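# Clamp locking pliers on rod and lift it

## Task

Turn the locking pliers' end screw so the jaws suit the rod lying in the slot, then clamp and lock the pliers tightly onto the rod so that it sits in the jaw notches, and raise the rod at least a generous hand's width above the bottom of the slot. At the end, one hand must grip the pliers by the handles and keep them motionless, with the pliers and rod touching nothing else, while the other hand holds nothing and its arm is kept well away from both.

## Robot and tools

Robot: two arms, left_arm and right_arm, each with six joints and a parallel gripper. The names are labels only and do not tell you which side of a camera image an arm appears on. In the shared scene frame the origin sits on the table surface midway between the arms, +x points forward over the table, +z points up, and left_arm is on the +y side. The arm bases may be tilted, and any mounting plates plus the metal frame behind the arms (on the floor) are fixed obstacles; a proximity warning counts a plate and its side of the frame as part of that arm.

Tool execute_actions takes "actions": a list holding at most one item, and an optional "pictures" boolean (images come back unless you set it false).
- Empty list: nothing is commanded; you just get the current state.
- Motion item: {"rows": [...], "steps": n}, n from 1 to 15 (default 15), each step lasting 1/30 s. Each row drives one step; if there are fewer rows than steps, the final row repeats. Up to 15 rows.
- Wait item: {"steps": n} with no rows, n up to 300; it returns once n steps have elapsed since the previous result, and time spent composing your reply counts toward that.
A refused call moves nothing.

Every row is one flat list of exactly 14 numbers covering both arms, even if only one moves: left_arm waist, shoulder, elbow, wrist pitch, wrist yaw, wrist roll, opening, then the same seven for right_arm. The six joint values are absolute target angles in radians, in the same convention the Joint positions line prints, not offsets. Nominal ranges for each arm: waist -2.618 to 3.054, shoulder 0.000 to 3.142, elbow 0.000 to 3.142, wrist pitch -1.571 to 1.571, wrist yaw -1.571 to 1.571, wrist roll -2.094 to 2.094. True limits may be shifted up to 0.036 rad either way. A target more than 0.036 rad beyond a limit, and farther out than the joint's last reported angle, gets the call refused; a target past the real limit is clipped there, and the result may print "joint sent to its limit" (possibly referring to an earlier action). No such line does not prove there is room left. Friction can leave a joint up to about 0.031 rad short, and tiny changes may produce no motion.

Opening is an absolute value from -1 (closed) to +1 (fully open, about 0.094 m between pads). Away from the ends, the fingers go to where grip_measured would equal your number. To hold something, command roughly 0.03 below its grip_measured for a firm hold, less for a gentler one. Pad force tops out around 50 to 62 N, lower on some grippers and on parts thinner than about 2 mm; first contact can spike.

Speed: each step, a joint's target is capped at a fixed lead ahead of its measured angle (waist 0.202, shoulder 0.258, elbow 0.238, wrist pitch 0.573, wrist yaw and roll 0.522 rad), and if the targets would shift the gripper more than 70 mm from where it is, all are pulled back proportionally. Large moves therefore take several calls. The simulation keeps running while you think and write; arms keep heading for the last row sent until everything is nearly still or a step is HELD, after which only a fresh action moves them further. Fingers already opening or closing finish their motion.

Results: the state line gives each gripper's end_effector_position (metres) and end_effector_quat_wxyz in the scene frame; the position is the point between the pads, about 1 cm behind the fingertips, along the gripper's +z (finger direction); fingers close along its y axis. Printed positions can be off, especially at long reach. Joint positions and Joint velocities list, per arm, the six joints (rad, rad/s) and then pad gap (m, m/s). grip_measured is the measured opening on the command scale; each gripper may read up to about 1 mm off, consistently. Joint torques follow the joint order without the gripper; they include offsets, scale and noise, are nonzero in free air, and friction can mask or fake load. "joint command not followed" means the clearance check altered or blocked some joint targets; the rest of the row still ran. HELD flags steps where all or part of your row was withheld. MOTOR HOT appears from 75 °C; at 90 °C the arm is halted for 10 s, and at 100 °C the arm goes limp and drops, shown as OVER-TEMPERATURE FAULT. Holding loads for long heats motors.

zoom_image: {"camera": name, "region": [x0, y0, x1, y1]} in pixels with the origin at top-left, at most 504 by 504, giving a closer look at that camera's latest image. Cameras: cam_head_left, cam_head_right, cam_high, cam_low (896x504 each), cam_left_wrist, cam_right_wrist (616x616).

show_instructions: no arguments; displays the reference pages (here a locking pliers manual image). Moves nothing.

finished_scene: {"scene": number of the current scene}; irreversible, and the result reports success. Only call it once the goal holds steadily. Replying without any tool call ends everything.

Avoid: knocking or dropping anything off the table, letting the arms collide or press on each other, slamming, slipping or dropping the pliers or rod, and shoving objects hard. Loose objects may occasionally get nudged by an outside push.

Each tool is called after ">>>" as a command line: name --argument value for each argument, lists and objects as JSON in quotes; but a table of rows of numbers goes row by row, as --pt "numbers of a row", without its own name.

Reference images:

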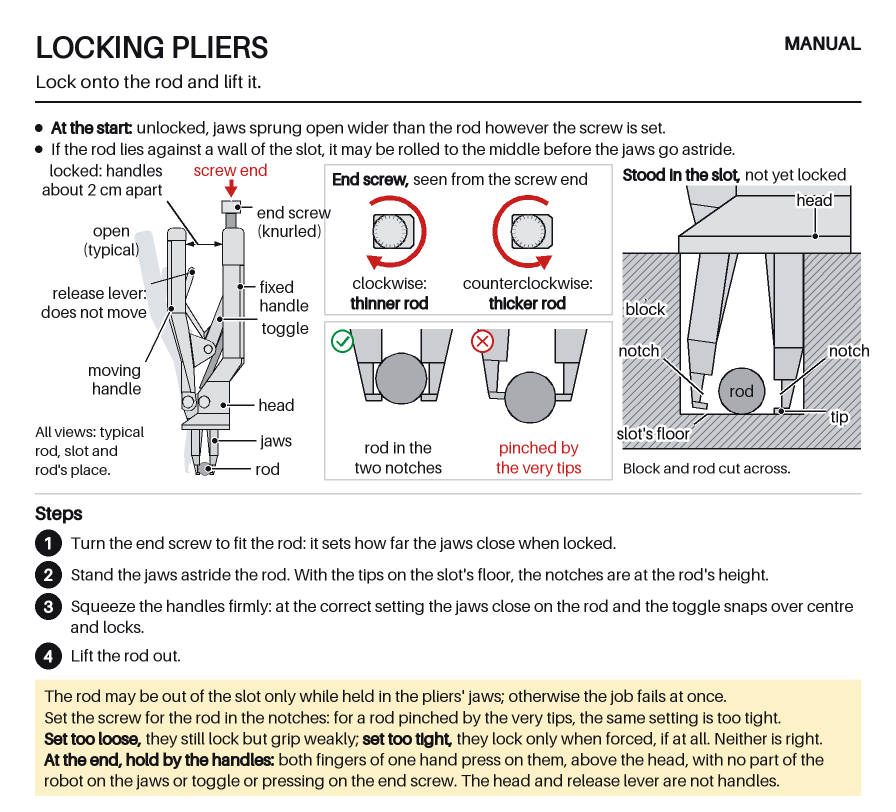

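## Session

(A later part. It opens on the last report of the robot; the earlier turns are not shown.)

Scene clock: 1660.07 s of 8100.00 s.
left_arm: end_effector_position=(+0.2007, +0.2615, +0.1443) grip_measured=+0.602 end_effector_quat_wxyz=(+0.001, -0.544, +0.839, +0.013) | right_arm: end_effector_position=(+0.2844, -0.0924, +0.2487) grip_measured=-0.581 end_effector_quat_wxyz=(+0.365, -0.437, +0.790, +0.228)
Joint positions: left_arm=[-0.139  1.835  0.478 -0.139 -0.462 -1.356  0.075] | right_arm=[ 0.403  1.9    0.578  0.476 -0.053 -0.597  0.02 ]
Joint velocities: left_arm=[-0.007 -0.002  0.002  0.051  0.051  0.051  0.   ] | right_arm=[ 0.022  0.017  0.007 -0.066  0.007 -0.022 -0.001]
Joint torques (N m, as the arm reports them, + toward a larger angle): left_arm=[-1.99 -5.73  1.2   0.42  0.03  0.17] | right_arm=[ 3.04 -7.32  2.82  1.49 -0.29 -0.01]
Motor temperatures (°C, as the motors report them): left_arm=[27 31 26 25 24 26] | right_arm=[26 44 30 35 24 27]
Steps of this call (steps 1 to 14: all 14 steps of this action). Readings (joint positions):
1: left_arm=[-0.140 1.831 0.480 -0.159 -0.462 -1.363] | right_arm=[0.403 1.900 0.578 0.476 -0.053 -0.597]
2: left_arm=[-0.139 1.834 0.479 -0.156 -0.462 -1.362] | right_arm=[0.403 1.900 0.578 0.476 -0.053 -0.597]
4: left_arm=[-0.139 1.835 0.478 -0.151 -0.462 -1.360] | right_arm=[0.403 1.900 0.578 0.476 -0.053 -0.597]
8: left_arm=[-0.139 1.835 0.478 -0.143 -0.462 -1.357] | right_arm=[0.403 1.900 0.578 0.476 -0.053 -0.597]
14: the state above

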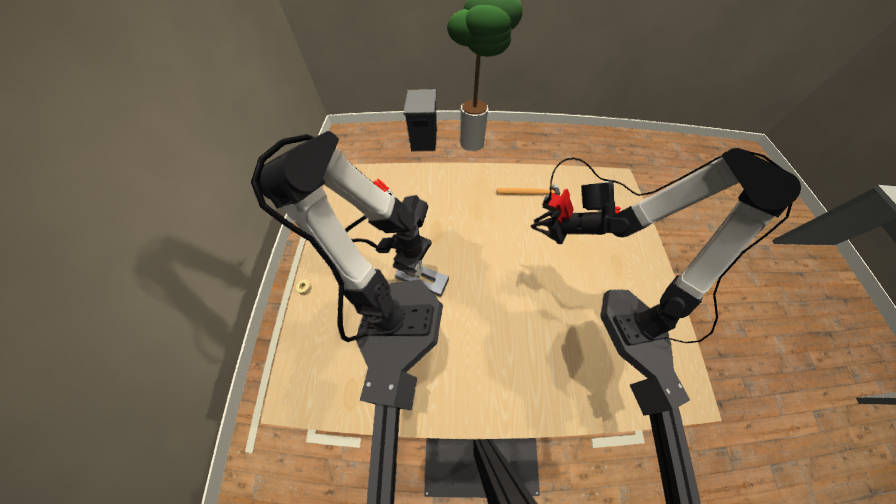

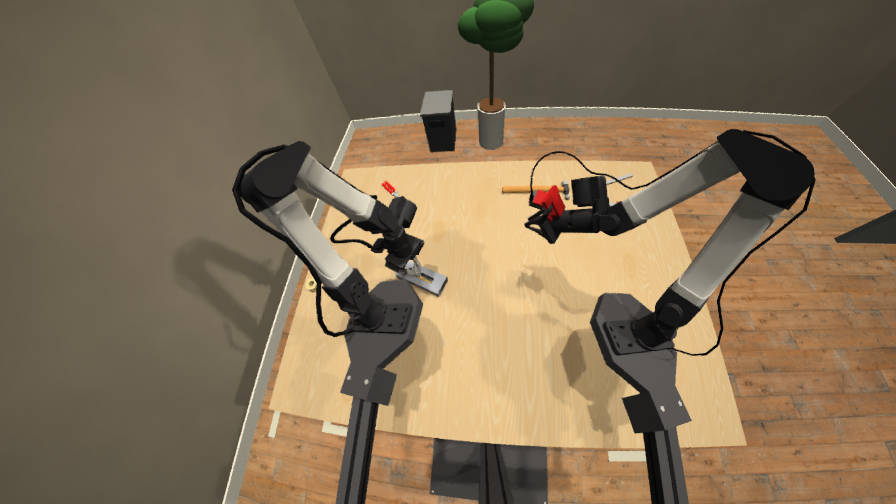

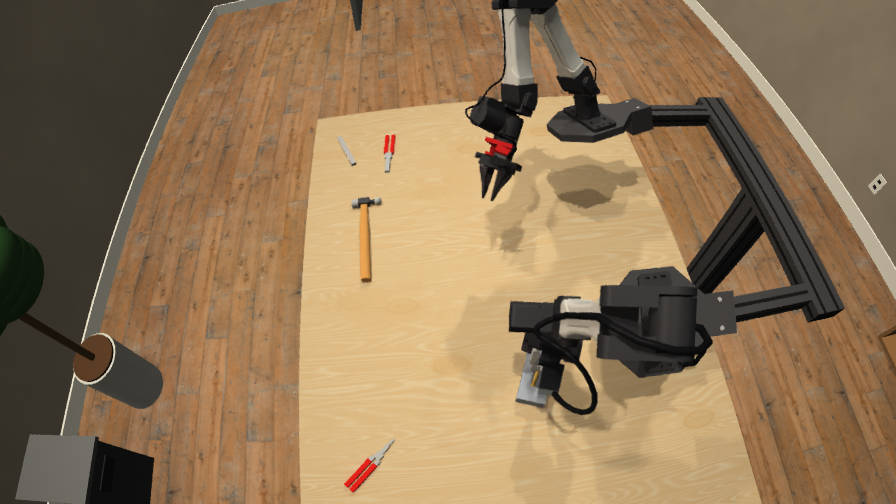

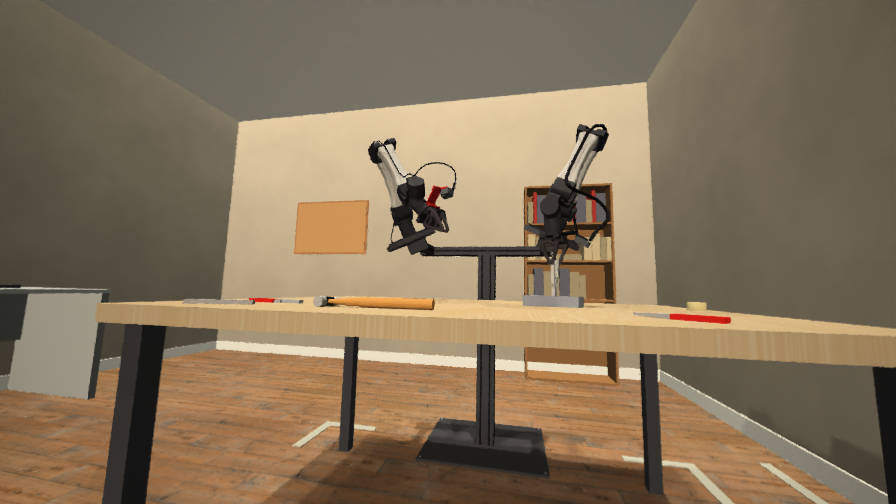

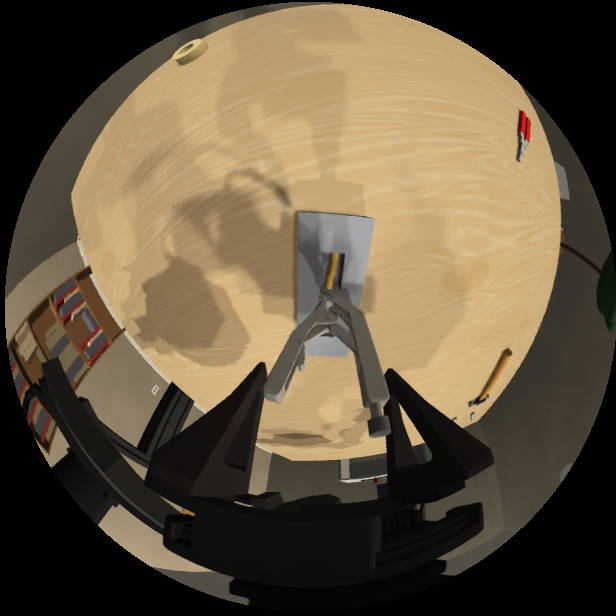

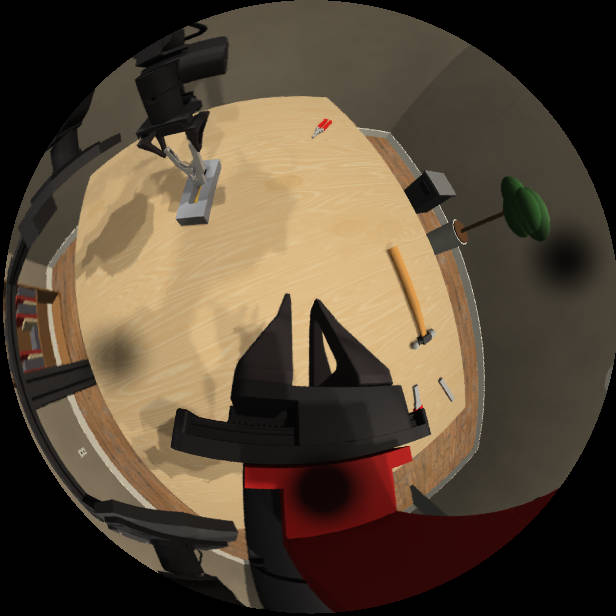

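>>> execute_actions --actions '[{"rows":[[-0.126,1.849,0.478,-0.135,-0.452,-1.35,0.58,0.4,1.895,0.55,0.455,-0.05,-0.6,-0.58],[-0.126,1.849,0.478,-0.135,-0.452,-1.35,0.56,0.4,1.895,0.55,0.455,-0.05,-0.6,-0.58],[-0.126,1.849,0.478,-0.135,-0.452,-1.35,0.54,0.4,1.895,0.55,0.455,-0.05,-0.6,-0.58],[-0.126,1.849,0.478,-0.135,-0.452,-1.35,0.52,0.4,1.895,0.55,0.455,-0.05,-0.6,-0.58],[-0.126,1.849,0.478,-0.135,-0.452,-1.35,0.5,0.4,1.895,0.55,0.455,-0.05,-0.6,-0.58],[-0.126,1.849,0.478,-0.135,-0.452,-1.35,0.48,0.4,1.895,0.55,0.455,-0.05,-0.6,-0.58],[-0.126,1.849,0.478,-0.135,-0.452,-1.35,0.46,0.4,1.895,0.55,0.455,-0.05,-0.6,-0.58],[-0.126,1.849,0.478,-0.135,-0.452,-1.35,0.44,0.4,1.895,0.55,0.455,-0.05,-0.6,-0.58],[-0.126,1.849,0.485,-0.135,-0.452,-1.35,0.42,0.4,1.895,0.55,0.455,-0.05,-0.6,-0.58],[-0.126,1.849,0.493,-0.135,-0.452,-1.35,0.4,0.4,1.895,0.55,0.455,-0.05,-0.6,-0.58]],"steps":14}]' --pictures false

>>> execute_actions --actions '[{"rows":[[-0.126,1.851,0.496,-0.135,-0.452,-1.35,0.38,0.4,1.895,0.55,0.455,-0.05,-0.6,-0.58],[-0.126,1.851,0.496,-0.135,-0.452,-1.35,0.36,0.4,1.895,0.55,0.455,-0.05,-0.6,-0.58]],"steps":6}]' --pictures false

>>> execute_actions --actions '[{"rows":[[-0.126,1.853,0.499,-0.135,-0.452,-1.35,0.345,0.4,1.895,0.55,0.455,-0.05,-0.6,-0.58],[-0.126,1.853,0.499,-0.135,-0.452,-1.35,0.33,0.4,1.895,0.55,0.455,-0.05,-0.6,-0.58]],"steps":6}]' --pictures false

>>> execute_actions --actions '[{"rows":[[-0.126,1.854,0.502,-0.135,-0.452,-1.35,0.315,0.4,1.895,0.55,0.455,-0.05,-0.6,-0.58],[-0.126,1.854,0.502,-0.135,-0.452,-1.35,0.3,0.4,1.895,0.55,0.455,-0.05,-0.6,-0.58]],"steps":6}]' --pictures false

>>> execute_actions --actions '[{"rows":[[-0.126,1.856,0.504,-0.135,-0.452,-1.35,0.285,0.4,1.895,0.55,0.455,-0.05,-0.6,-0.58],[-0.126,1.856,0.504,-0.135,-0.452,-1.35,0.27,0.4,1.895,0.55,0.455,-0.05,-0.6,-0.58]],"steps":6}]' --pictures false

>>> execute_actions --actions '[{"rows":[[-0.126,1.857,0.507,-0.135,-0.452,-1.35,0.255,0.4,1.895,0.55,0.455,-0.05,-0.6,-0.58],[-0.126,1.857,0.507,-0.135,-0.452,-1.35,0.24,0.4,1.895,0.55,0.455,-0.05,-0.6,-0.58]],"steps":6}]' --pictures false

>>> execute_actions --actions '[{"rows":[[-0.126,1.859,0.509,-0.135,-0.452,-1.35,0.225,0.4,1.895,0.55,0.455,-0.05,-0.6,-0.58],[-0.126,1.859,0.509,-0.135,-0.452,-1.35,0.21,0.4,1.895,0.55,0.455,-0.05,-0.6,-0.58]],"steps":6}]'

Scene clock: 1680.40 s of 8100.00 s.
left_arm: end_effector_position=(+0.2010, +0.2613, +0.1443) grip_measured=+0.405 end_effector_quat_wxyz=(+0.001, -0.544, +0.839, +0.012) | right_arm: end_effector_position=(+0.2844, -0.0924, +0.2487) grip_measured=-0.581 end_effector_quat_wxyz=(+0.365, -0.437, +0.790, +0.228)
Joint positions: left_arm=[-0.139  1.835  0.478 -0.137 -0.461 -1.356  0.066] | right_arm=[ 0.403  1.9    0.578  0.476 -0.053 -0.597  0.02 ]
Joint velocities: left_arm=[ 0.007 -0.007  0.002 -0.022  0.081  0.007  0.001] | right_arm=[-0.027  0.002  0.017 -0.051 -0.007 -0.007 -0.001]
Joint torques (N m, as the arm reports them, + toward a larger angle): left_arm=[-1.99 -5.75  4.01  0.33  0.03  0.16] | right_arm=[ 2.93 -7.23  2.83  1.5  -0.27  0.05]
Motor temperatures (°C, as the motors report them): left_arm=[27 30 26 25 24 26] | right_arm=[26 44 30 35 24 27]
Steps of this call (steps 1 to 15: the robot went on to your last target; steps 16 to 596: nothing new was sent; steps 597 to 610: all 14 steps of this action). Readings (joint positions):
597: left_arm=[-0.139 1.835 0.478 -0.137 -0.462 -1.356] | right_arm=[0.403 1.900 0.578 0.476 -0.053 -0.597]
598: left_arm=[-0.139 1.835 0.478 -0.137 -0.462 -1.356] | right_arm=[0.403 1.900 0.578 0.476 -0.053 -0.597]
600: left_arm=[-0.139 1.835 0.478 -0.137 -0.462 -1.356] | right_arm=[0.403 1.900 0.578 0.476 -0.053 -0.597]
604: left_arm=[-0.139 1.835 0.478 -0.137 -0.462 -1.356] | right_arm=[0.403 1.900 0.578 0.476 -0.053 -0.597]
610: the state above

Scene clock: 1680.60 s of 8100.00 s.
left_arm: end_effector_position=(+0.2009, +0.2613, +0.1443) grip_measured=+0.369 end_effector_quat_wxyz=(+0.001, -0.542, +0.840, +0.012) | right_arm: end_effector_position=(+0.2844, -0.0924, +0.2487) grip_measured=-0.581 end_effector_quat_wxyz=(+0.365, -0.437, +0.790, +0.228)
Joint positions: left_arm=[-0.139  1.835  0.478 -0.137 -0.461 -1.352  0.064] | right_arm=[ 0.403  1.9    0.578  0.476 -0.053 -0.597  0.02 ]
Joint velocities: left_arm=[ 0.012  0.012  0.002 -0.022  0.022 -0.051 -0.   ] | right_arm=[-0.012  0.017 -0.012  0.007  0.007 -0.022  0.   ]
Joint torques (N m, as the arm reports them, + toward a larger angle): left_arm=[-1.99 -5.52  4.35  0.32  0.03  0.1 ] | right_arm=[ 3.06 -7.45  2.83  1.48 -0.32  0.05]
Motor temperatures (°C, as the motors report them): left_arm=[27 30 26 25 24 26] | right_arm=[26 44 30 35 24 27]
Steps of this call (steps 1 to 6: all 6 steps of this action). Readings (joint positions):
1: left_arm=[-0.139 1.835 0.478 -0.137 -0.461 -1.356] | right_arm=[0.403 1.900 0.578 0.476 -0.053 -0.597]
2: left_arm=[-0.139 1.835 0.478 -0.137 -0.461 -1.355] | right_arm=[0.403 1.900 0.578 0.476 -0.053 -0.597]
4: left_arm=[-0.139 1.835 0.478 -0.137 -0.461 -1.352] | right_arm=[0.403 1.900 0.578 0.476 -0.053 -0.597]
6: the state above

Scene clock: 1680.80 s of 8100.00 s.
left_arm: end_effector_position=(+0.2037, +0.2610, +0.1449) grip_measured=+0.337 end_effector_quat_wxyz=(+0.002, -0.542, +0.840, +0.011) | right_arm: end_effector_position=(+0.2844, -0.0924, +0.2487) grip_measured=-0.581 end_effector_quat_wxyz=(+0.365, -0.437, +0.790, +0.228)
Joint positions: left_arm=[-0.139  1.835  0.487 -0.142 -0.461 -1.35   0.063] | right_arm=[ 0.403  1.9    0.578  0.476 -0.053 -0.597  0.02 ]
Joint velocities: left_arm=[ 0.017 -0.012  0.002 -0.007 -0.066 -0.022 -0.001] | right_arm=[-0.022 -0.007  0.002  0.022 -0.037  0.022  0.   ]
Joint torques (N m, as the arm reports them, + toward a larger angle): left_arm=[-2.03 -5.5   3.89  0.38  0.    0.1 ] | right_arm=[ 3.16 -7.49  2.77  1.47 -0.29  0.06]
Motor temperatures (°C, as the motors report them): left_arm=[27 30 26 25 24 26] | right_arm=[26 44 30 35 24 27]
Steps of this call (steps 1 to 6: all 6 steps of this action). Readings (joint positions):
1: left_arm=[-0.139 1.835 0.480 -0.139 -0.461 -1.351] | right_arm=[0.403 1.900 0.578 0.476 -0.053 -0.597]
2: left_arm=[-0.139 1.835 0.483 -0.142 -0.461 -1.350] | right_arm=[0.403 1.900 0.578 0.476 -0.053 -0.597]
4: left_arm=[-0.139 1.835 0.487 -0.142 -0.461 -1.350] | right_arm=[0.403 1.900 0.578 0.476 -0.053 -0.597]
6: the state above

Scene clock: 1681.00 s of 8100.00 s.
left_arm: end_effector_position=(+0.2036, +0.2610, +0.1449) grip_measured=+0.310 end_effector_quat_wxyz=(+0.002, -0.541, +0.841, +0.011) | right_arm: end_effector_position=(+0.2844, -0.0924, +0.2487) grip_measured=-0.581 end_effector_quat_wxyz=(+0.365, -0.437, +0.790, +0.228)
Joint positions: left_arm=[-0.139  1.835  0.487 -0.142 -0.461 -1.348  0.062] | right_arm=[ 0.403  1.9    0.578  0.476 -0.053 -0.597  0.02 ]
Joint velocities: left_arm=[-0.012  0.007 -0.007  0.037 -0.066 -0.037  0.001] | right_arm=[ 0.007 -0.027  0.007 -0.051 -0.007 -0.066  0.   ]
Joint torques (N m, as the arm reports them, + toward a larger angle): left_arm=[-2.02 -5.34  4.11  0.39  0.02  0.06] | right_arm=[ 2.95 -7.39  2.59  1.46 -0.26  0.01]
Motor temperatures (°C, as the motors report them): left_arm=[27 30 26 25 24 26] | right_arm=[26 44 30 35 24 27]
Steps of this call (steps 1 to 6: all 6 steps of this action). Readings (joint positions):
1: left_arm=[-0.139 1.835 0.487 -0.142 -0.461 -1.350] | right_arm=[0.403 1.900 0.578 0.476 -0.053 -0.597]
2: left_arm=[-0.139 1.835 0.487 -0.142 -0.461 -1.350] | right_arm=[0.403 1.900 0.578 0.476 -0.053 -0.597]
4: left_arm=[-0.139 1.835 0.487 -0.142 -0.461 -1.349] | right_arm=[0.403 1.900 0.578 0.476 -0.053 -0.597]
6: the state above

Scene clock: 1681.20 s of 8100.00 s.
left_arm: end_effector_position=(+0.2034, +0.2610, +0.1449) grip_measured=+0.283 end_effector_quat_wxyz=(+0.001, -0.540, +0.842, +0.012) | right_arm: end_effector_position=(+0.2844, -0.0924, +0.2487) grip_measured=-0.581 end_effector_quat_wxyz=(+0.365, -0.437, +0.790, +0.228)
Joint positions: left_arm=[-0.139  1.835  0.487 -0.144 -0.461 -1.344  0.06 ] | right_arm=[ 0.403  1.9    0.578  0.476 -0.053 -0.597  0.02 ]
Joint velocities: left_arm=[-0.002 -0.002  0.007  0.007 -0.007 -0.022  0.   ] | right_arm=[ 0.002 -0.017  0.002  0.066 -0.007  0.051 -0.001]
Joint torques (N m, as the arm reports them, + toward a larger angle): left_arm=[-2.01 -5.15  4.29  0.39  0.03  0.05] | right_arm=[ 2.92 -7.44  2.73  1.46 -0.33  0.06]
Motor temperatures (°C, as the motors report them): left_arm=[27 30 26 25 24 26] | right_arm=[26 44 30 35 24 27]
Steps of this call (steps 1 to 6: all 6 steps of this action). Readings (joint positions):
1: left_arm=[-0.139 1.835 0.487 -0.143 -0.461 -1.347] | right_arm=[0.403 1.900 0.578 0.476 -0.053 -0.597]
2: left_arm=[-0.139 1.835 0.487 -0.143 -0.461 -1.347] | right_arm=[0.403 1.900 0.578 0.476 -0.053 -0.597]
4: left_arm=[-0.139 1.835 0.487 -0.144 -0.461 -1.345] | right_arm=[0.403 1.900 0.578 0.476 -0.053 -0.597]
6: the state above

Scene clock: 1681.40 s of 8100.00 s.
left_arm: end_effector_position=(+0.2031, +0.2611, +0.1449) grip_measured=+0.256 end_effector_quat_wxyz=(+0.001, -0.539, +0.842, +0.012) | right_arm: end_effector_position=(+0.2844, -0.0924, +0.2487) grip_measured=-0.581 end_effector_quat_wxyz=(+0.365, -0.437, +0.790, +0.228)
Joint positions: left_arm=[-0.139  1.835  0.487 -0.145 -0.461 -1.343  0.059] | right_arm=[ 0.403  1.9    0.578  0.476 -0.053 -0.597  0.02 ]
Joint velocities: left_arm=[-0.002  0.002  0.007  0.051 -0.007  0.007 -0.   ] | right_arm=[-0.002 -0.022 -0.012  0.051 -0.007 -0.066  0.   ]
Joint torques (N m, as the arm reports them, + toward a larger angle): left_arm=[-2.02 -5.04  4.57  0.41  0.01  0.03] | right_arm=[ 3.03 -7.49  2.7   1.49 -0.3   0.  ]
Motor temperatures (°C, as the motors report them): left_arm=[27 30 26 25 24 26] | right_arm=[26 44 30 35 24 27]
Steps of this call (steps 1 to 6: all 6 steps of this action). Readings (joint positions):
1: left_arm=[-0.139 1.835 0.487 -0.144 -0.461 -1.344] | right_arm=[0.403 1.900 0.578 0.476 -0.053 -0.597]
2: left_arm=[-0.139 1.835 0.487 -0.144 -0.461 -1.343] | right_arm=[0.403 1.900 0.578 0.476 -0.053 -0.597]
4: left_arm=[-0.139 1.835 0.487 -0.145 -0.461 -1.343] | right_arm=[0.403 1.900 0.578 0.476 -0.053 -0.597]
6: the state above

Scene clock: 1681.60 s of 8100.00 s.
left_arm: end_effector_position=(+0.2038, +0.2610, +0.1452) grip_measured=+0.228 end_effector_quat_wxyz=(+0.001, -0.538, +0.843, +0.012) | right_arm: end_effector_position=(+0.2844, -0.0924, +0.2487) grip_measured=-0.581 end_effector_quat_wxyz=(+0.365, -0.437, +0.790, +0.228)
Joint positions: left_arm=[-0.139  1.835  0.491 -0.149 -0.46  -1.342  0.058] | right_arm=[ 0.403  1.9    0.578  0.476 -0.053 -0.597  0.02 ]
Joint velocities: left_arm=[ 0.002 -0.012  0.002  0.037  0.022  0.007 -0.001] | right_arm=[-0.007  0.002 -0.012 -0.051  0.037  0.007  0.   ]
Joint torques (N m, as the arm reports them, + toward a larger angle): left_arm=[-2.03 -4.86  4.43  0.45  0.02  0.03] | right_arm=[ 2.97 -7.44  2.72  1.52 -0.32  0.02]
Motor temperatures (°C, as the motors report them): left_arm=[27 30 26 25 24 26] | right_arm=[26 44 30 35 24 27]
Steps of this call (steps 1 to 6: all 6 steps of this action). Readings (joint positions):
1: left_arm=[-0.139 1.835 0.488 -0.146 -0.461 -1.343] | right_arm=[0.403 1.900 0.578 0.476 -0.053 -0.597]
2: left_arm=[-0.139 1.835 0.490 -0.148 -0.461 -1.342] | right_arm=[0.403 1.900 0.578 0.476 -0.053 -0.597]
4: left_arm=[-0.139 1.835 0.491 -0.149 -0.460 -1.342] | right_arm=[0.403 1.900 0.578 0.476 -0.053 -0.597]
6: the state above

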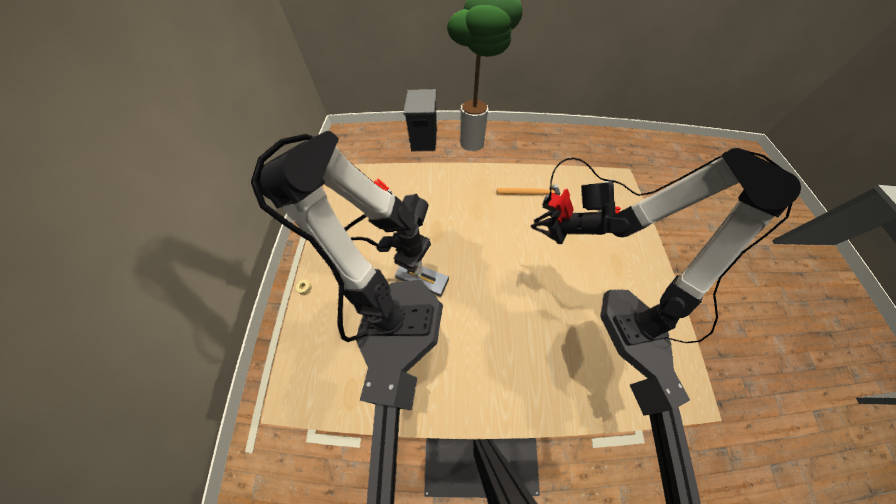

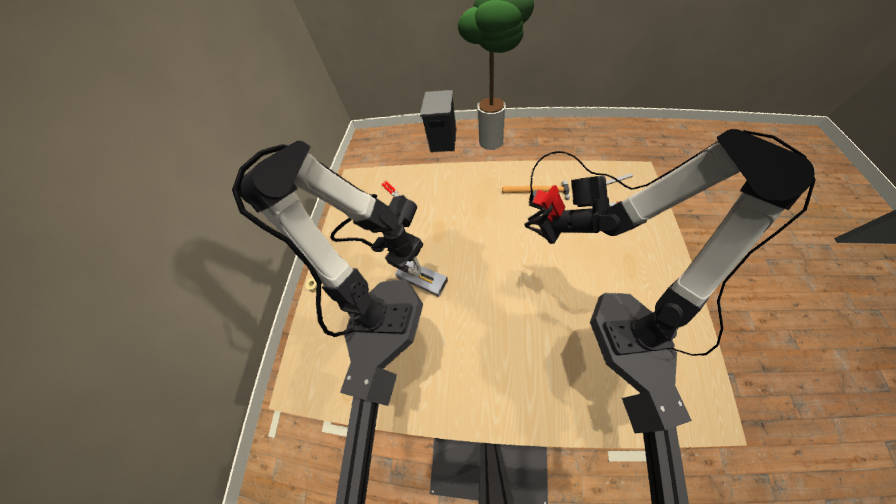

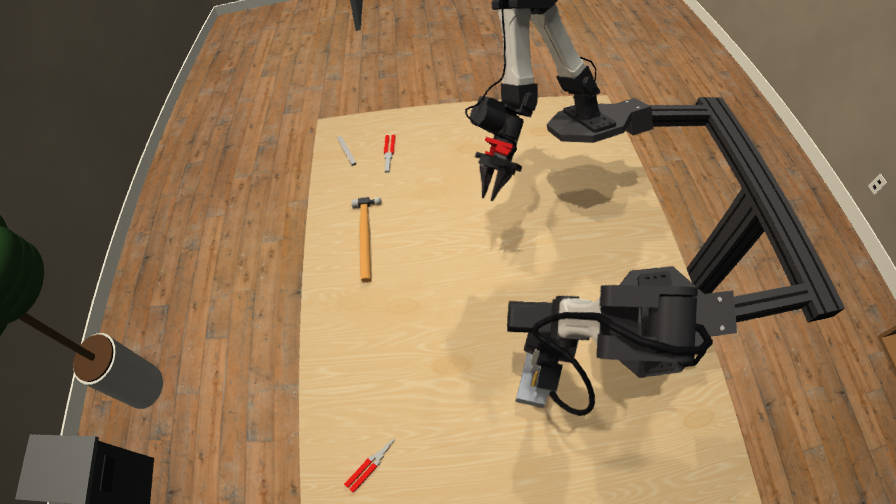

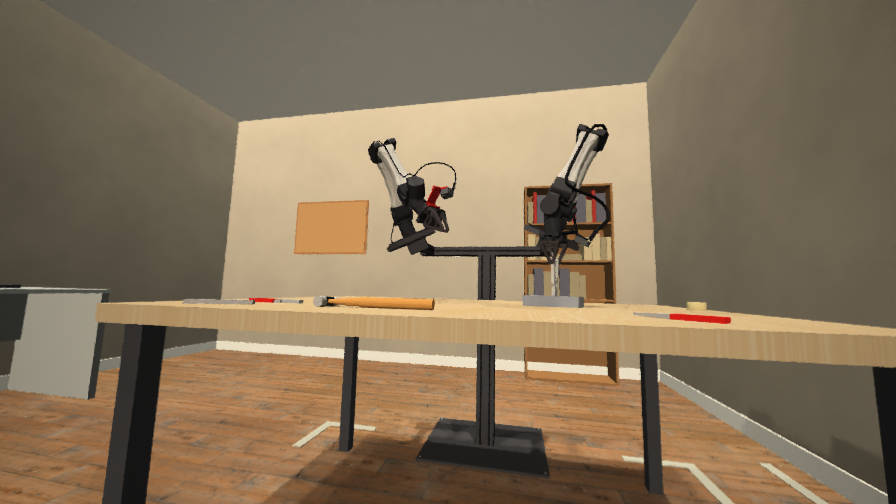

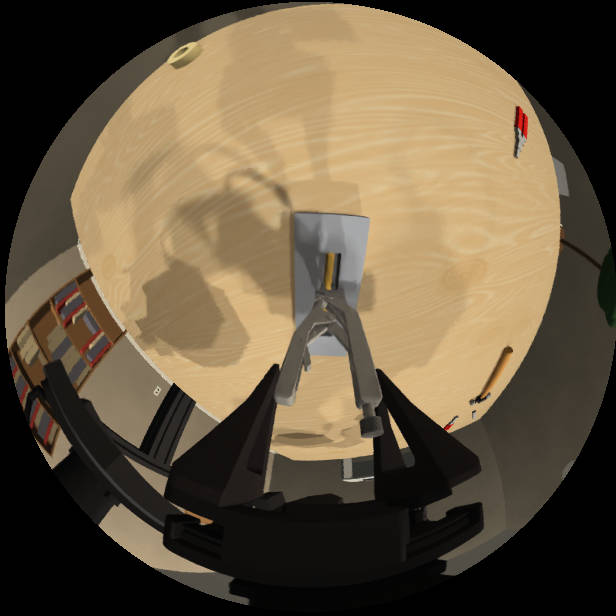

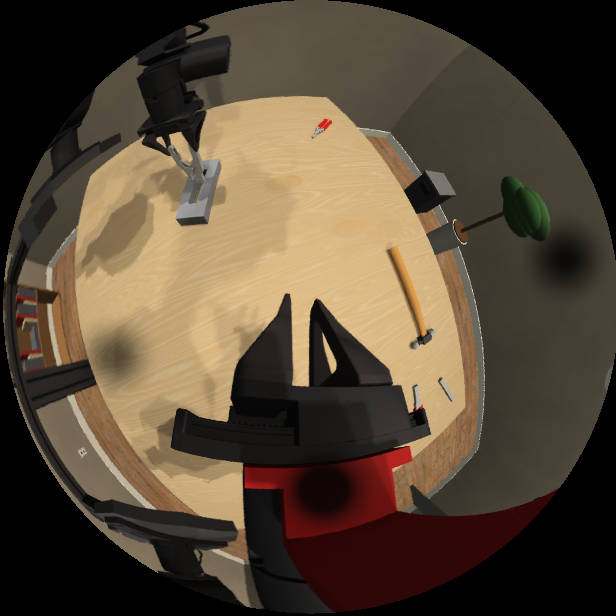

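>>> execute_actions --actions '[{"rows":[[-0.126,1.85,0.515,-0.145,-0.452,-1.35,0.2,0.4,1.895,0.55,0.455,-0.05,-0.6,-0.58],[-0.126,1.85,0.515,-0.145,-0.452,-1.35,0.19,0.4,1.895,0.55,0.455,-0.05,-0.6,-0.58]],"steps":8}]' --pictures false

>>> execute_actions --actions '[{"rows":[[-0.126,1.85,0.518,-0.145,-0.452,-1.35,0.18,0.4,1.895,0.55,0.455,-0.05,-0.6,-0.58],[-0.126,1.85,0.518,-0.145,-0.452,-1.35,0.17,0.4,1.895,0.55,0.455,-0.05,-0.6,-0.58]],"steps":8}]' --pictures false

>>> execute_actions --actions '[{"rows":[[-0.126,1.85,0.52,-0.145,-0.452,-1.35,0.16,0.4,1.895,0.55,0.455,-0.05,-0.6,-0.58],[-0.126,1.85,0.52,-0.145,-0.452,-1.35,0.15,0.4,1.895,0.55,0.455,-0.05,-0.6,-0.58]],"steps":8}]' --pictures false

Scene clock: 1691.40 s of 8100.00 s.
left_arm: end_effector_position=(+0.2037, +0.2610, +0.1452) grip_measured=+0.225 end_effector_quat_wxyz=(+0.000, -0.538, +0.843, +0.012) | right_arm: end_effector_position=(+0.2844, -0.0924, +0.2487) grip_measured=-0.581 end_effector_quat_wxyz=(+0.365, -0.437, +0.790, +0.228)
Joint positions: left_arm=[-0.139  1.835  0.491 -0.15  -0.46  -1.342  0.058] | right_arm=[ 0.403  1.9    0.578  0.476 -0.053 -0.597  0.02 ]
Joint velocities: left_arm=[-0.017  0.002 -0.007 -0.022  0.051 -0.022 -0.002] | right_arm=[ 0.007 -0.012  0.027  0.037  0.007  0.081 -0.   ]
Joint torques (N m, as the arm reports them, + toward a larger angle): left_arm=[-2.02 -5.73  4.94  0.35  0.01  0.03] | right_arm=[ 3.02 -7.3   2.71  1.45 -0.3  -0.01]
Motor temperatures (°C, as the motors report them): left_arm=[26 30 26 25 24 26] | right_arm=[26 44 30 35 24 27]
Steps of this call (steps 1 to 15: the robot went on to your last target; steps 16 to 286: nothing new was sent; steps 287 to 294: all 8 steps of this action). Readings (joint positions):
287: left_arm=[-0.139 1.835 0.491 -0.150 -0.460 -1.342] | right_arm=[0.403 1.900 0.578 0.476 -0.053 -0.597]
288: left_arm=[-0.139 1.835 0.491 -0.150 -0.460 -1.342] | right_arm=[0.403 1.900 0.578 0.476 -0.053 -0.597]
290: left_arm=[-0.139 1.835 0.491 -0.150 -0.460 -1.342] | right_arm=[0.403 1.900 0.578 0.476 -0.053 -0.597]
294: the state above

Scene clock: 1691.67 s of 8100.00 s.
left_arm: end_effector_position=(+0.2047, +0.2608, +0.1455) grip_measured=+0.225 end_effector_quat_wxyz=(+0.000, -0.539, +0.842, +0.012) | right_arm: end_effector_position=(+0.2844, -0.0924, +0.2487) grip_measured=-0.581 end_effector_quat_wxyz=(+0.365, -0.437, +0.790, +0.228)
Joint positions: left_arm=[-0.139  1.835  0.494 -0.152 -0.46  -1.343  0.058] | right_arm=[ 0.403  1.9    0.578  0.476 -0.053 -0.597  0.02 ]
Joint velocities: left_arm=[ 0.002 -0.012 -0.002 -0.066  0.037 -0.037  0.   ] | right_arm=[-0.007 -0.007  0.012  0.037 -0.037  0.007 -0.   ]
Joint torques (N m, as the arm reports them, + toward a larger angle): left_arm=[-2.02 -5.74  4.9   0.37  0.01  0.03] | right_arm=[ 2.88 -7.21  2.83  1.47 -0.31  0.03]
Motor temperatures (°C, as the motors report them): left_arm=[26 30 26 25 24 26] | right_arm=[26 44 30 35 24 27]
Steps of this call (steps 1 to 8: all 8 steps of this action). Readings (joint positions):
1: left_arm=[-0.139 1.835 0.492 -0.151 -0.460 -1.342] | right_arm=[0.403 1.900 0.578 0.476 -0.053 -0.597]
2: left_arm=[-0.139 1.835 0.493 -0.152 -0.460 -1.343] | right_arm=[0.403 1.900 0.578 0.476 -0.053 -0.597]
4: left_arm=[-0.139 1.835 0.494 -0.152 -0.460 -1.343] | right_arm=[0.403 1.900 0.578 0.476 -0.053 -0.597]
8: the state above

Scene clock: 1691.93 s of 8100.00 s.
left_arm: end_effector_position=(+0.2047, +0.2608, +0.1455) grip_measured=+0.225 end_effector_quat_wxyz=(+0.000, -0.539, +0.842, +0.012) | right_arm: end_effector_position=(+0.2844, -0.0924, +0.2487) grip_measured=-0.581 end_effector_quat_wxyz=(+0.365, -0.437, +0.790, +0.228)
Joint positions: left_arm=[-0.139  1.835  0.494 -0.152 -0.46  -1.343  0.058] | right_arm=[ 0.403  1.9    0.578  0.476 -0.053 -0.597  0.02 ]
Joint velocities: left_arm=[-0.017  0.002 -0.002  0.022  0.051 -0.037  0.001] | right_arm=[ 0.002 -0.007 -0.007 -0.066  0.022 -0.022 -0.001]
Joint torques (N m, as the arm reports them, + toward a larger angle): left_arm=[-2.05 -5.74  5.09  0.37  0.01  0.04] | right_arm=[ 3.01 -7.49  2.81  1.45 -0.3   0.06]
Motor temperatures (°C, as the motors report them): left_arm=[26 30 26 25 24 26] | right_arm=[26 44 30 35 24 27]
Steps of this call (steps 1 to 8: all 8 steps of this action). Readings (joint positions):
1: left_arm=[-0.139 1.835 0.494 -0.152 -0.460 -1.343] | right_arm=[0.403 1.900 0.578 0.476 -0.053 -0.597]
2: left_arm=[-0.139 1.835 0.494 -0.152 -0.460 -1.343] | right_arm=[0.403 1.900 0.578 0.476 -0.053 -0.597]
4: left_arm=[-0.139 1.835 0.494 -0.152 -0.460 -1.343] | right_arm=[0.403 1.900 0.578 0.476 -0.053 -0.597]
8: the state above

>>> execute_actions --actions '[{"rows":[[-0.135,1.84,0.495,-0.15,-0.458,-1.345,0.23,0.4,1.895,0.55,0.455,-0.05,-0.6,-0.58]],"steps":6}]' --pictures false

>>> execute_actions --actions '[{"rows":[[-0.135,1.84,0.495,-0.15,-0.458,-1.345,0.26,0.4,1.895,0.55,0.455,-0.05,-0.6,-0.58]],"steps":6}]' --pictures false

>>> execute_actions --actions '[{"rows":[[-0.135,1.84,0.495,-0.15,-0.458,-1.345,0.29,0.4,1.895,0.55,0.455,-0.05,-0.6,-0.58]],"steps":6}]' --pictures false

>>> execute_actions --actions '[{"rows":[[-0.135,1.84,0.495,-0.15,-0.458,-1.345,0.31,0.4,1.895,0.55,0.455,-0.05,-0.6,-0.58]],"steps":6}]' --pictures false

>>> execute_actions --actions '[{"rows":[[-0.135,1.84,0.495,-0.15,-0.458,-1.345,0.33,0.4,1.895,0.55,0.455,-0.05,-0.6,-0.58]],"steps":6}]' --pictures false

>>> execute_actions --actions '[{"rows":[[-0.135,1.84,0.495,-0.15,-0.458,-1.345,0.36,0.4,1.895,0.55,0.455,-0.05,-0.6,-0.58]],"steps":6}]' --pictures false

>>> execute_actions --actions '[{"rows":[[-0.135,1.84,0.495,-0.165,-0.458,-1.345,0.38,0.4,1.895,0.55,0.455,-0.05,-0.6,-0.58],[-0.135,1.84,0.495,-0.168,-0.458,-1.345,0.4,0.4,1.895,0.55,0.455,-0.05,-0.6,-0.58],[-0.135,1.84,0.495,-0.171,-0.458,-1.345,0.42,0.4,1.895,0.55,0.455,-0.05,-0.6,-0.58],[-0.135,1.84,0.495,-0.174,-0.458,-1.345,0.44,0.4,1.895,0.55,0.455,-0.05,-0.6,-0.58],[-0.135,1.84,0.495,-0.177,-0.458,-1.345,0.46,0.4,1.895,0.55,0.455,-0.05,-0.6,-0.58],[-0.135,1.84,0.495,-0.18,-0.458,-1.345,0.48,0.4,1.895,0.55,0.455,-0.05,-0.6,-0.58],[-0.135,1.84,0.495,-0.183,-0.458,-1.345,0.5,0.4,1.895,0.55,0.455,-0.05,-0.6,-0.58],[-0.135,1.84,0.495,-0.183,-0.458,-1.345,0.53,0.4,1.895,0.55,0.455,-0.05,-0.6,-0.58],[-0.135,1.84,0.495,-0.183,-0.458,-1.345,0.56,0.4,1.895,0.55,0.455,-0.05,-0.6,-0.58],[-0.135,1.84,0.495,-0.183,-0.458,-1.345,0.6,0.4,1.895,0.55,0.455,-0.05,-0.6,-0.58],[-0.135,1.84,0.495,-0.183,-0.458,-1.345,0.7,0.4,1.895,0.55,0.455,-0.05,-0.6,-0.58],[-0.135,1.84,0.495,-0.183,-0.458,-1.345,0.8,0.4,1.895,0.55,0.455,-0.05,-0.6,-0.58],[-0.135,1.84,0.495,-0.183,-0.458,-1.345,0.95,0.4,1.895,0.55,0.455,-0.05,-0.6,-0.58]],"steps":15}]'

Scene clock: 1710.20 s of 8100.00 s.
left_arm: end_effector_position=(+0.2046, +0.2609, +0.1455) grip_measured=+0.237 end_effector_quat_wxyz=(+0.000, -0.539, +0.842, +0.012) | right_arm: end_effector_position=(+0.2844, -0.0924, +0.2487) grip_measured=-0.581 end_effector_quat_wxyz=(+0.365, -0.437, +0.790, +0.228)
Joint positions: left_arm=[-0.139  1.835  0.494 -0.153 -0.46  -1.343  0.058] | right_arm=[ 0.403  1.9    0.578  0.476 -0.053 -0.597  0.02 ]
Joint velocities: left_arm=[-0.002 -0.002  0.007  0.022 -0.007 -0.007  0.   ] | right_arm=[-0.007  0.007 -0.027 -0.022  0.007  0.007  0.001]
Joint torques (N m, as the arm reports them, + toward a larger angle): left_arm=[-2.7  -6.7   2.91  0.33 -0.05  0.09] | right_arm=[ 2.95 -7.36  2.78  1.45 -0.37 -0.02]
Motor temperatures (°C, as the motors report them): left_arm=[26 30 26 25 24 26] | right_arm=[26 44 30 35 24 27]
Steps of this call (steps 1 to 15: the robot went on to your last target; steps 16 to 542: nothing new was sent; steps 543 to 548: all 6 steps of this action). Readings (joint positions):
543: left_arm=[-0.139 1.835 0.494 -0.153 -0.460 -1.343] | right_arm=[0.403 1.900 0.578 0.476 -0.053 -0.597]
544: left_arm=[-0.139 1.835 0.494 -0.153 -0.460 -1.343] | right_arm=[0.403 1.900 0.578 0.476 -0.053 -0.597]
546: left_arm=[-0.139 1.835 0.494 -0.153 -0.460 -1.343] | right_arm=[0.403 1.900 0.578 0.476 -0.053 -0.597]
548: the state above

Scene clock: 1710.40 s of 8100.00 s.
left_arm: end_effector_position=(+0.2046, +0.2609, +0.1455) grip_measured=+0.265 end_effector_quat_wxyz=(+0.000, -0.539, +0.842, +0.012) | right_arm: end_effector_position=(+0.2844, -0.0924, +0.2487) grip_measured=-0.581 end_effector_quat_wxyz=(+0.365, -0.437, +0.790, +0.228)
Joint positions: left_arm=[-0.139  1.835  0.494 -0.153 -0.46  -1.343  0.059] | right_arm=[ 0.403  1.9    0.578  0.476 -0.053 -0.597  0.02 ]
Joint velocities: left_arm=[ 0.002  0.017 -0.007  0.007 -0.022 -0.066  0.   ] | right_arm=[ 0.027  0.002 -0.002 -0.066  0.051  0.037  0.   ]
Joint torques (N m, as the arm reports them, + toward a larger angle): left_arm=[-2.68 -6.73  2.9   0.32 -0.06  0.08] | right_arm=[ 3.07 -7.55  2.78  1.46 -0.33  0.05]
Motor temperatures (°C, as the motors report them): left_arm=[26 30 26 25 24 26] | right_arm=[26 44 30 35 24 27]
Steps of this call (steps 1 to 6: all 6 steps of this action). Readings (joint positions):
1: left_arm=[-0.139 1.835 0.494 -0.153 -0.460 -1.343] | right_arm=[0.403 1.900 0.578 0.476 -0.053 -0.597]
2: left_arm=[-0.139 1.835 0.494 -0.153 -0.460 -1.343] | right_arm=[0.403 1.900 0.578 0.476 -0.053 -0.597]
4: left_arm=[-0.139 1.835 0.494 -0.153 -0.460 -1.343] | right_arm=[0.403 1.900 0.578 0.476 -0.053 -0.597]
6: the state above

Scene clock: 1710.60 s of 8100.00 s.
left_arm: end_effector_position=(+0.2046, +0.2609, +0.1455) grip_measured=+0.293 end_effector_quat_wxyz=(+0.000, -0.539, +0.842, +0.012) | right_arm: end_effector_position=(+0.2844, -0.0924, +0.2487) grip_measured=-0.581 end_effector_quat_wxyz=(+0.365, -0.437, +0.790, +0.228)
Joint positions: left_arm=[-0.139  1.835  0.494 -0.153 -0.46  -1.343  0.061] | right_arm=[ 0.403  1.9    0.578  0.476 -0.053 -0.597  0.02 ]
Joint velocities: left_arm=[ 0.007  0.017 -0.007  0.051 -0.022 -0.037  0.001] | right_arm=[-0.012  0.002 -0.012  0.037  0.022 -0.037 -0.   ]
Joint torques (N m, as the arm reports them, + toward a larger angle): left_arm=[-2.72 -6.7   2.91  0.33 -0.06  0.09] | right_arm=[ 2.97 -7.3   2.8   1.49 -0.32  0.07]
Motor temperatures (°C, as the motors report them): left_arm=[26 30 26 25 24 26] | right_arm=[26 44 30 35 24 27]
Steps of this call (steps 1 to 6: all 6 steps of this action). Readings (joint positions):
1: left_arm=[-0.139 1.835 0.494 -0.153 -0.460 -1.343] | right_arm=[0.403 1.900 0.578 0.476 -0.053 -0.597]
2: left_arm=[-0.139 1.835 0.494 -0.153 -0.460 -1.343] | right_arm=[0.403 1.900 0.578 0.476 -0.053 -0.597]
4: left_arm=[-0.139 1.835 0.494 -0.153 -0.460 -1.343] | right_arm=[0.403 1.900 0.578 0.476 -0.053 -0.597]
6: the state above

Scene clock: 1710.80 s of 8100.00 s.
left_arm: end_effector_position=(+0.2046, +0.2609, +0.1455) grip_measured=+0.311 end_effector_quat_wxyz=(+0.000, -0.539, +0.842, +0.012) | right_arm: end_effector_position=(+0.2844, -0.0924, +0.2487) grip_measured=-0.581 end_effector_quat_wxyz=(+0.365, -0.437, +0.790, +0.228)
Joint positions: left_arm=[-0.139  1.835  0.494 -0.153 -0.46  -1.343  0.062] | right_arm=[ 0.403  1.9    0.578  0.476 -0.053 -0.597  0.02 ]
Joint velocities: left_arm=[ 0.012 -0.017 -0.007 -0.037  0.007 -0.037 -0.001] | right_arm=[-0.002  0.002 -0.012  0.022 -0.007 -0.095  0.001]
Joint torques (N m, as the arm reports them, + toward a larger angle): left_arm=[-2.7  -6.71  2.9   0.33 -0.05  0.09] | right_arm=[ 3.03 -7.33  2.74  1.48 -0.29  0.05]
Motor temperatures (°C, as the motors report them): left_arm=[26 30 26 25 24 26] | right_arm=[26 44 30 35 24 27]
Steps of this call (steps 1 to 6: all 6 steps of this action). Readings (joint positions):
1: left_arm=[-0.139 1.835 0.494 -0.153 -0.460 -1.343] | right_arm=[0.403 1.900 0.578 0.476 -0.053 -0.597]
2: left_arm=[-0.139 1.835 0.494 -0.153 -0.460 -1.343] | right_arm=[0.403 1.900 0.578 0.476 -0.053 -0.597]
4: left_arm=[-0.139 1.835 0.494 -0.153 -0.460 -1.343] | right_arm=[0.403 1.900 0.578 0.476 -0.053 -0.597]
6: the state above

Scene clock: 1711.00 s of 8100.00 s.
left_arm: end_effector_position=(+0.2046, +0.2609, +0.1455) grip_measured=+0.330 end_effector_quat_wxyz=(+0.000, -0.539, +0.842, +0.012) | right_arm: end_effector_position=(+0.2844, -0.0924, +0.2487) grip_measured=-0.581 end_effector_quat_wxyz=(+0.365, -0.437, +0.790, +0.228)
Joint positions: left_arm=[-0.139  1.835  0.494 -0.153 -0.46  -1.343  0.062] | right_arm=[ 0.403  1.9    0.578  0.476 -0.053 -0.597  0.02 ]
Joint velocities: left_arm=[ 0.002  0.002  0.007 -0.037  0.037  0.007 -0.001] | right_arm=[-0.007  0.002 -0.022 -0.051 -0.037  0.037 -0.001]
Joint torques (N m, as the arm reports them, + toward a larger angle): left_arm=[-2.7  -6.71  2.9   0.33 -0.05  0.09] | right_arm=[ 3.08 -7.34  2.92  1.48 -0.34  0.04]
Motor temperatures (°C, as the motors report them): left_arm=[26 30 26 25 24 26] | right_arm=[26 44 30 35 24 27]
Steps of this call (steps 1 to 6: all 6 steps of this action). Readings (joint positions):
1: left_arm=[-0.139 1.835 0.494 -0.153 -0.460 -1.343] | right_arm=[0.403 1.900 0.578 0.476 -0.053 -0.597]
2: left_arm=[-0.139 1.835 0.494 -0.153 -0.460 -1.343] | right_arm=[0.403 1.900 0.578 0.476 -0.053 -0.597]
4: left_arm=[-0.139 1.835 0.494 -0.153 -0.460 -1.343] | right_arm=[0.403 1.900 0.578 0.476 -0.053 -0.597]
6: the state above

Scene clock: 1711.20 s of 8100.00 s.
left_arm: end_effector_position=(+0.2046, +0.2609, +0.1455) grip_measured=+0.359 end_effector_quat_wxyz=(+0.000, -0.539, +0.842, +0.012) | right_arm: end_effector_position=(+0.2844, -0.0924, +0.2487) grip_measured=-0.581 end_effector_quat_wxyz=(+0.365, -0.437, +0.790, +0.228)
Joint positions: left_arm=[-0.139  1.835  0.494 -0.153 -0.46  -1.343  0.064] | right_arm=[ 0.403  1.9    0.578  0.476 -0.053 -0.597  0.02 ]
Joint velocities: left_arm=[-0.002  0.002  0.002  0.066  0.037 -0.051 -0.001] | right_arm=[-0.002 -0.007  0.002 -0.037 -0.007  0.007 -0.001]
Joint torques (N m, as the arm reports them, + toward a larger angle): left_arm=[-2.7  -6.7   2.9   0.32 -0.05  0.09] | right_arm=[ 3.05 -7.45  2.88  1.49 -0.32  0.  ]
Motor temperatures (°C, as the motors report them): left_arm=[26 30 26 25 24 26] | right_arm=[26 44 30 35 24 27]
Steps of this call (steps 1 to 6: all 6 steps of this action). Readings (joint positions):
1: left_arm=[-0.139 1.835 0.494 -0.153 -0.460 -1.343] | right_arm=[0.403 1.900 0.578 0.476 -0.053 -0.597]
2: left_arm=[-0.139 1.835 0.494 -0.153 -0.460 -1.343] | right_arm=[0.403 1.900 0.578 0.476 -0.053 -0.597]
4: left_arm=[-0.139 1.835 0.494 -0.153 -0.460 -1.343] | right_arm=[0.403 1.900 0.578 0.476 -0.053 -0.597]
6: the state above

Scene clock: 1711.70 s of 8100.00 s.
left_arm: end_effector_position=(+0.2011, +0.2616, +0.1456) grip_measured=+0.943 end_effector_quat_wxyz=(-0.005, -0.536, +0.844, +0.017) | right_arm: end_effector_position=(+0.2844, -0.0924, +0.2487) grip_measured=-0.581 end_effector_quat_wxyz=(+0.365, -0.437, +0.790, +0.228)
Joint positions: left_arm=[-0.139  1.835  0.494 -0.169 -0.46  -1.343  0.091] | right_arm=[ 0.403  1.9    0.578  0.476 -0.053 -0.597  0.02 ]
Joint velocities: left_arm=[-0.002  0.002  0.002 -0.081 -0.051  0.051  0.009] | right_arm=[-0.017  0.012  0.002 -0.037  0.007 -0.037  0.001]
Joint torques (N m, as the arm reports them, + toward a larger angle): left_arm=[-2.69 -6.67  2.89  0.12 -0.05  0.09] | right_arm=[ 2.93 -7.31  2.76  1.49 -0.3   0.03]
Motor temperatures (°C, as the motors report them): left_arm=[26 30 26 25 24 26] | right_arm=[26 44 30 35 24 27]
Steps of this call (steps 1 to 15: all 15 steps of this action). Readings (joint positions):
1: left_arm=[-0.139 1.835 0.494 -0.154 -0.460 -1.343] | right_arm=[0.403 1.900 0.578 0.476 -0.053 -0.597]
2: left_arm=[-0.139 1.835 0.494 -0.155 -0.460 -1.343] | right_arm=[0.403 1.900 0.578 0.476 -0.053 -0.597]
4: left_arm=[-0.139 1.835 0.494 -0.156 -0.460 -1.343] | right_arm=[0.403 1.900 0.578 0.476 -0.053 -0.597]
8: left_arm=[-0.139 1.835 0.494 -0.163 -0.460 -1.343] | right_arm=[0.403 1.900 0.578 0.476 -0.053 -0.597]
15: the state above

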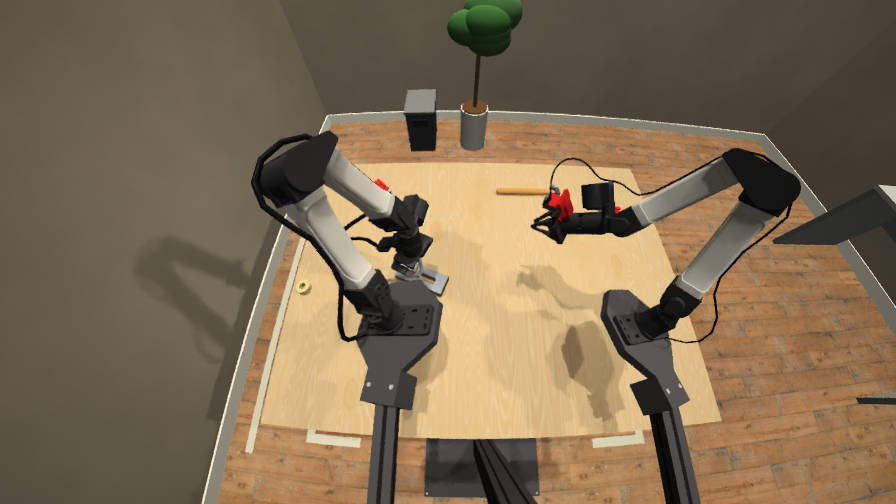

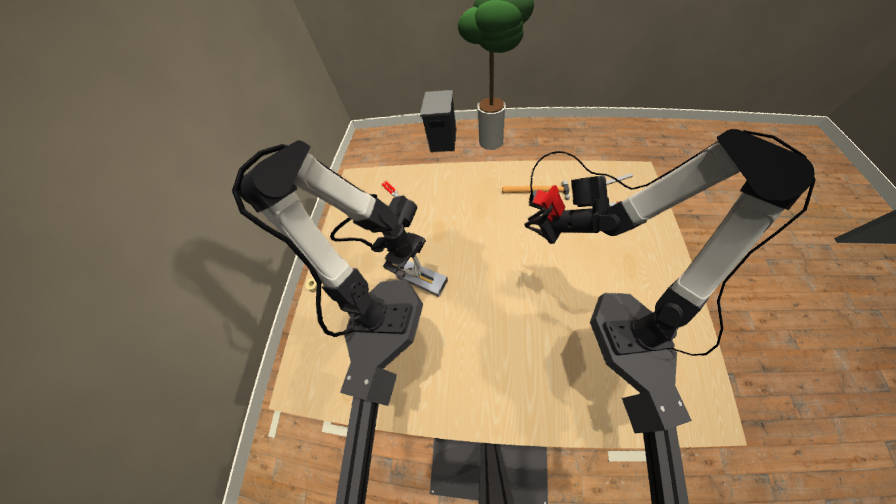

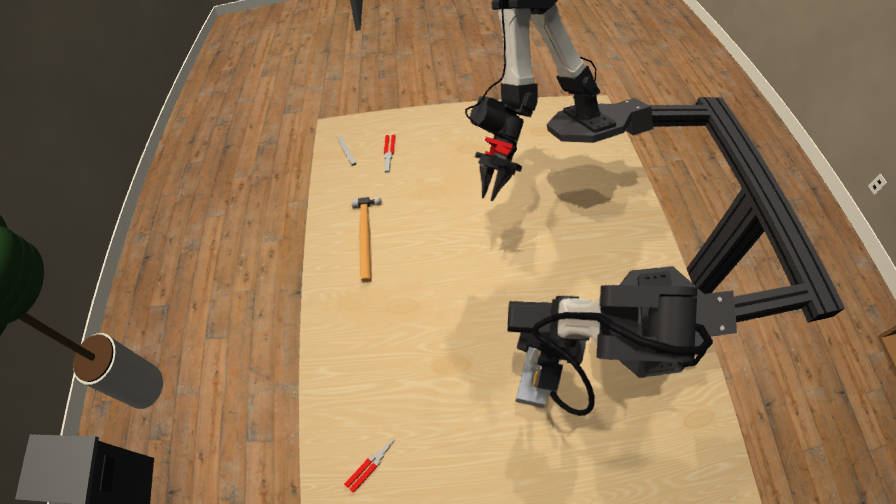

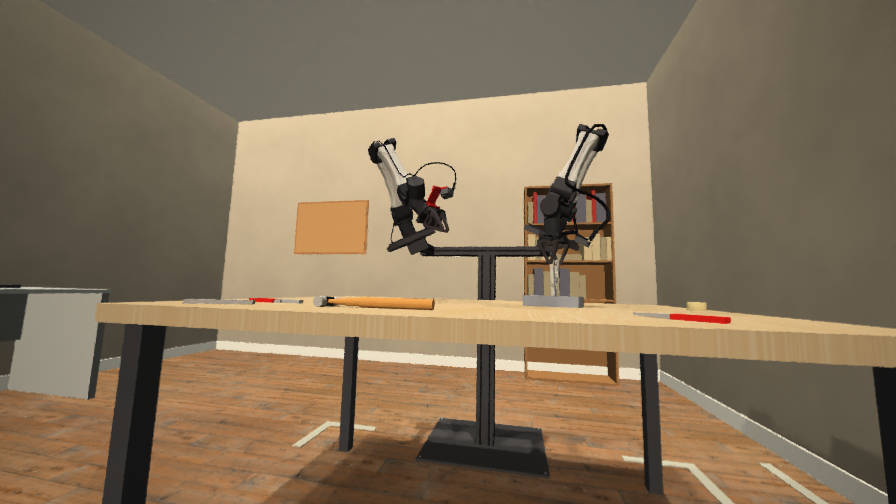

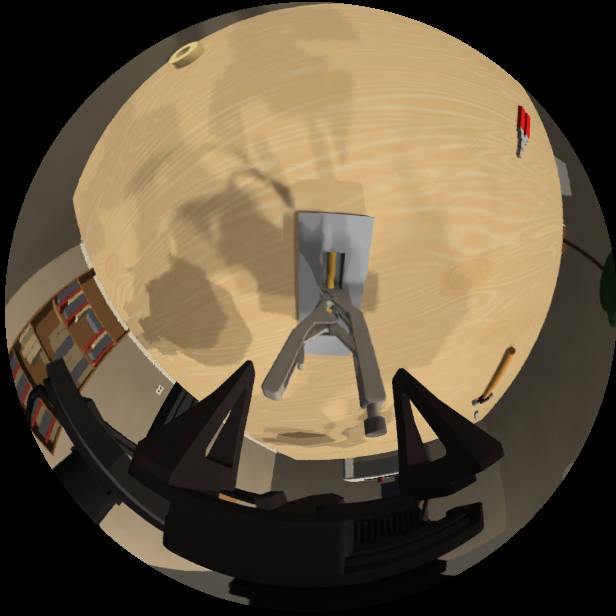

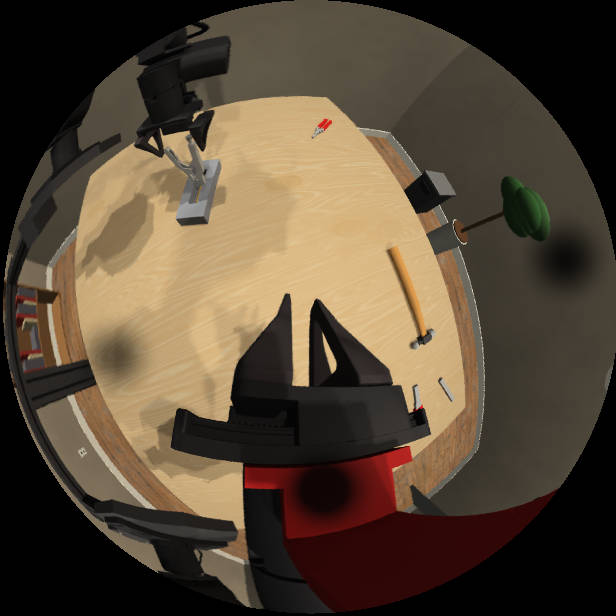

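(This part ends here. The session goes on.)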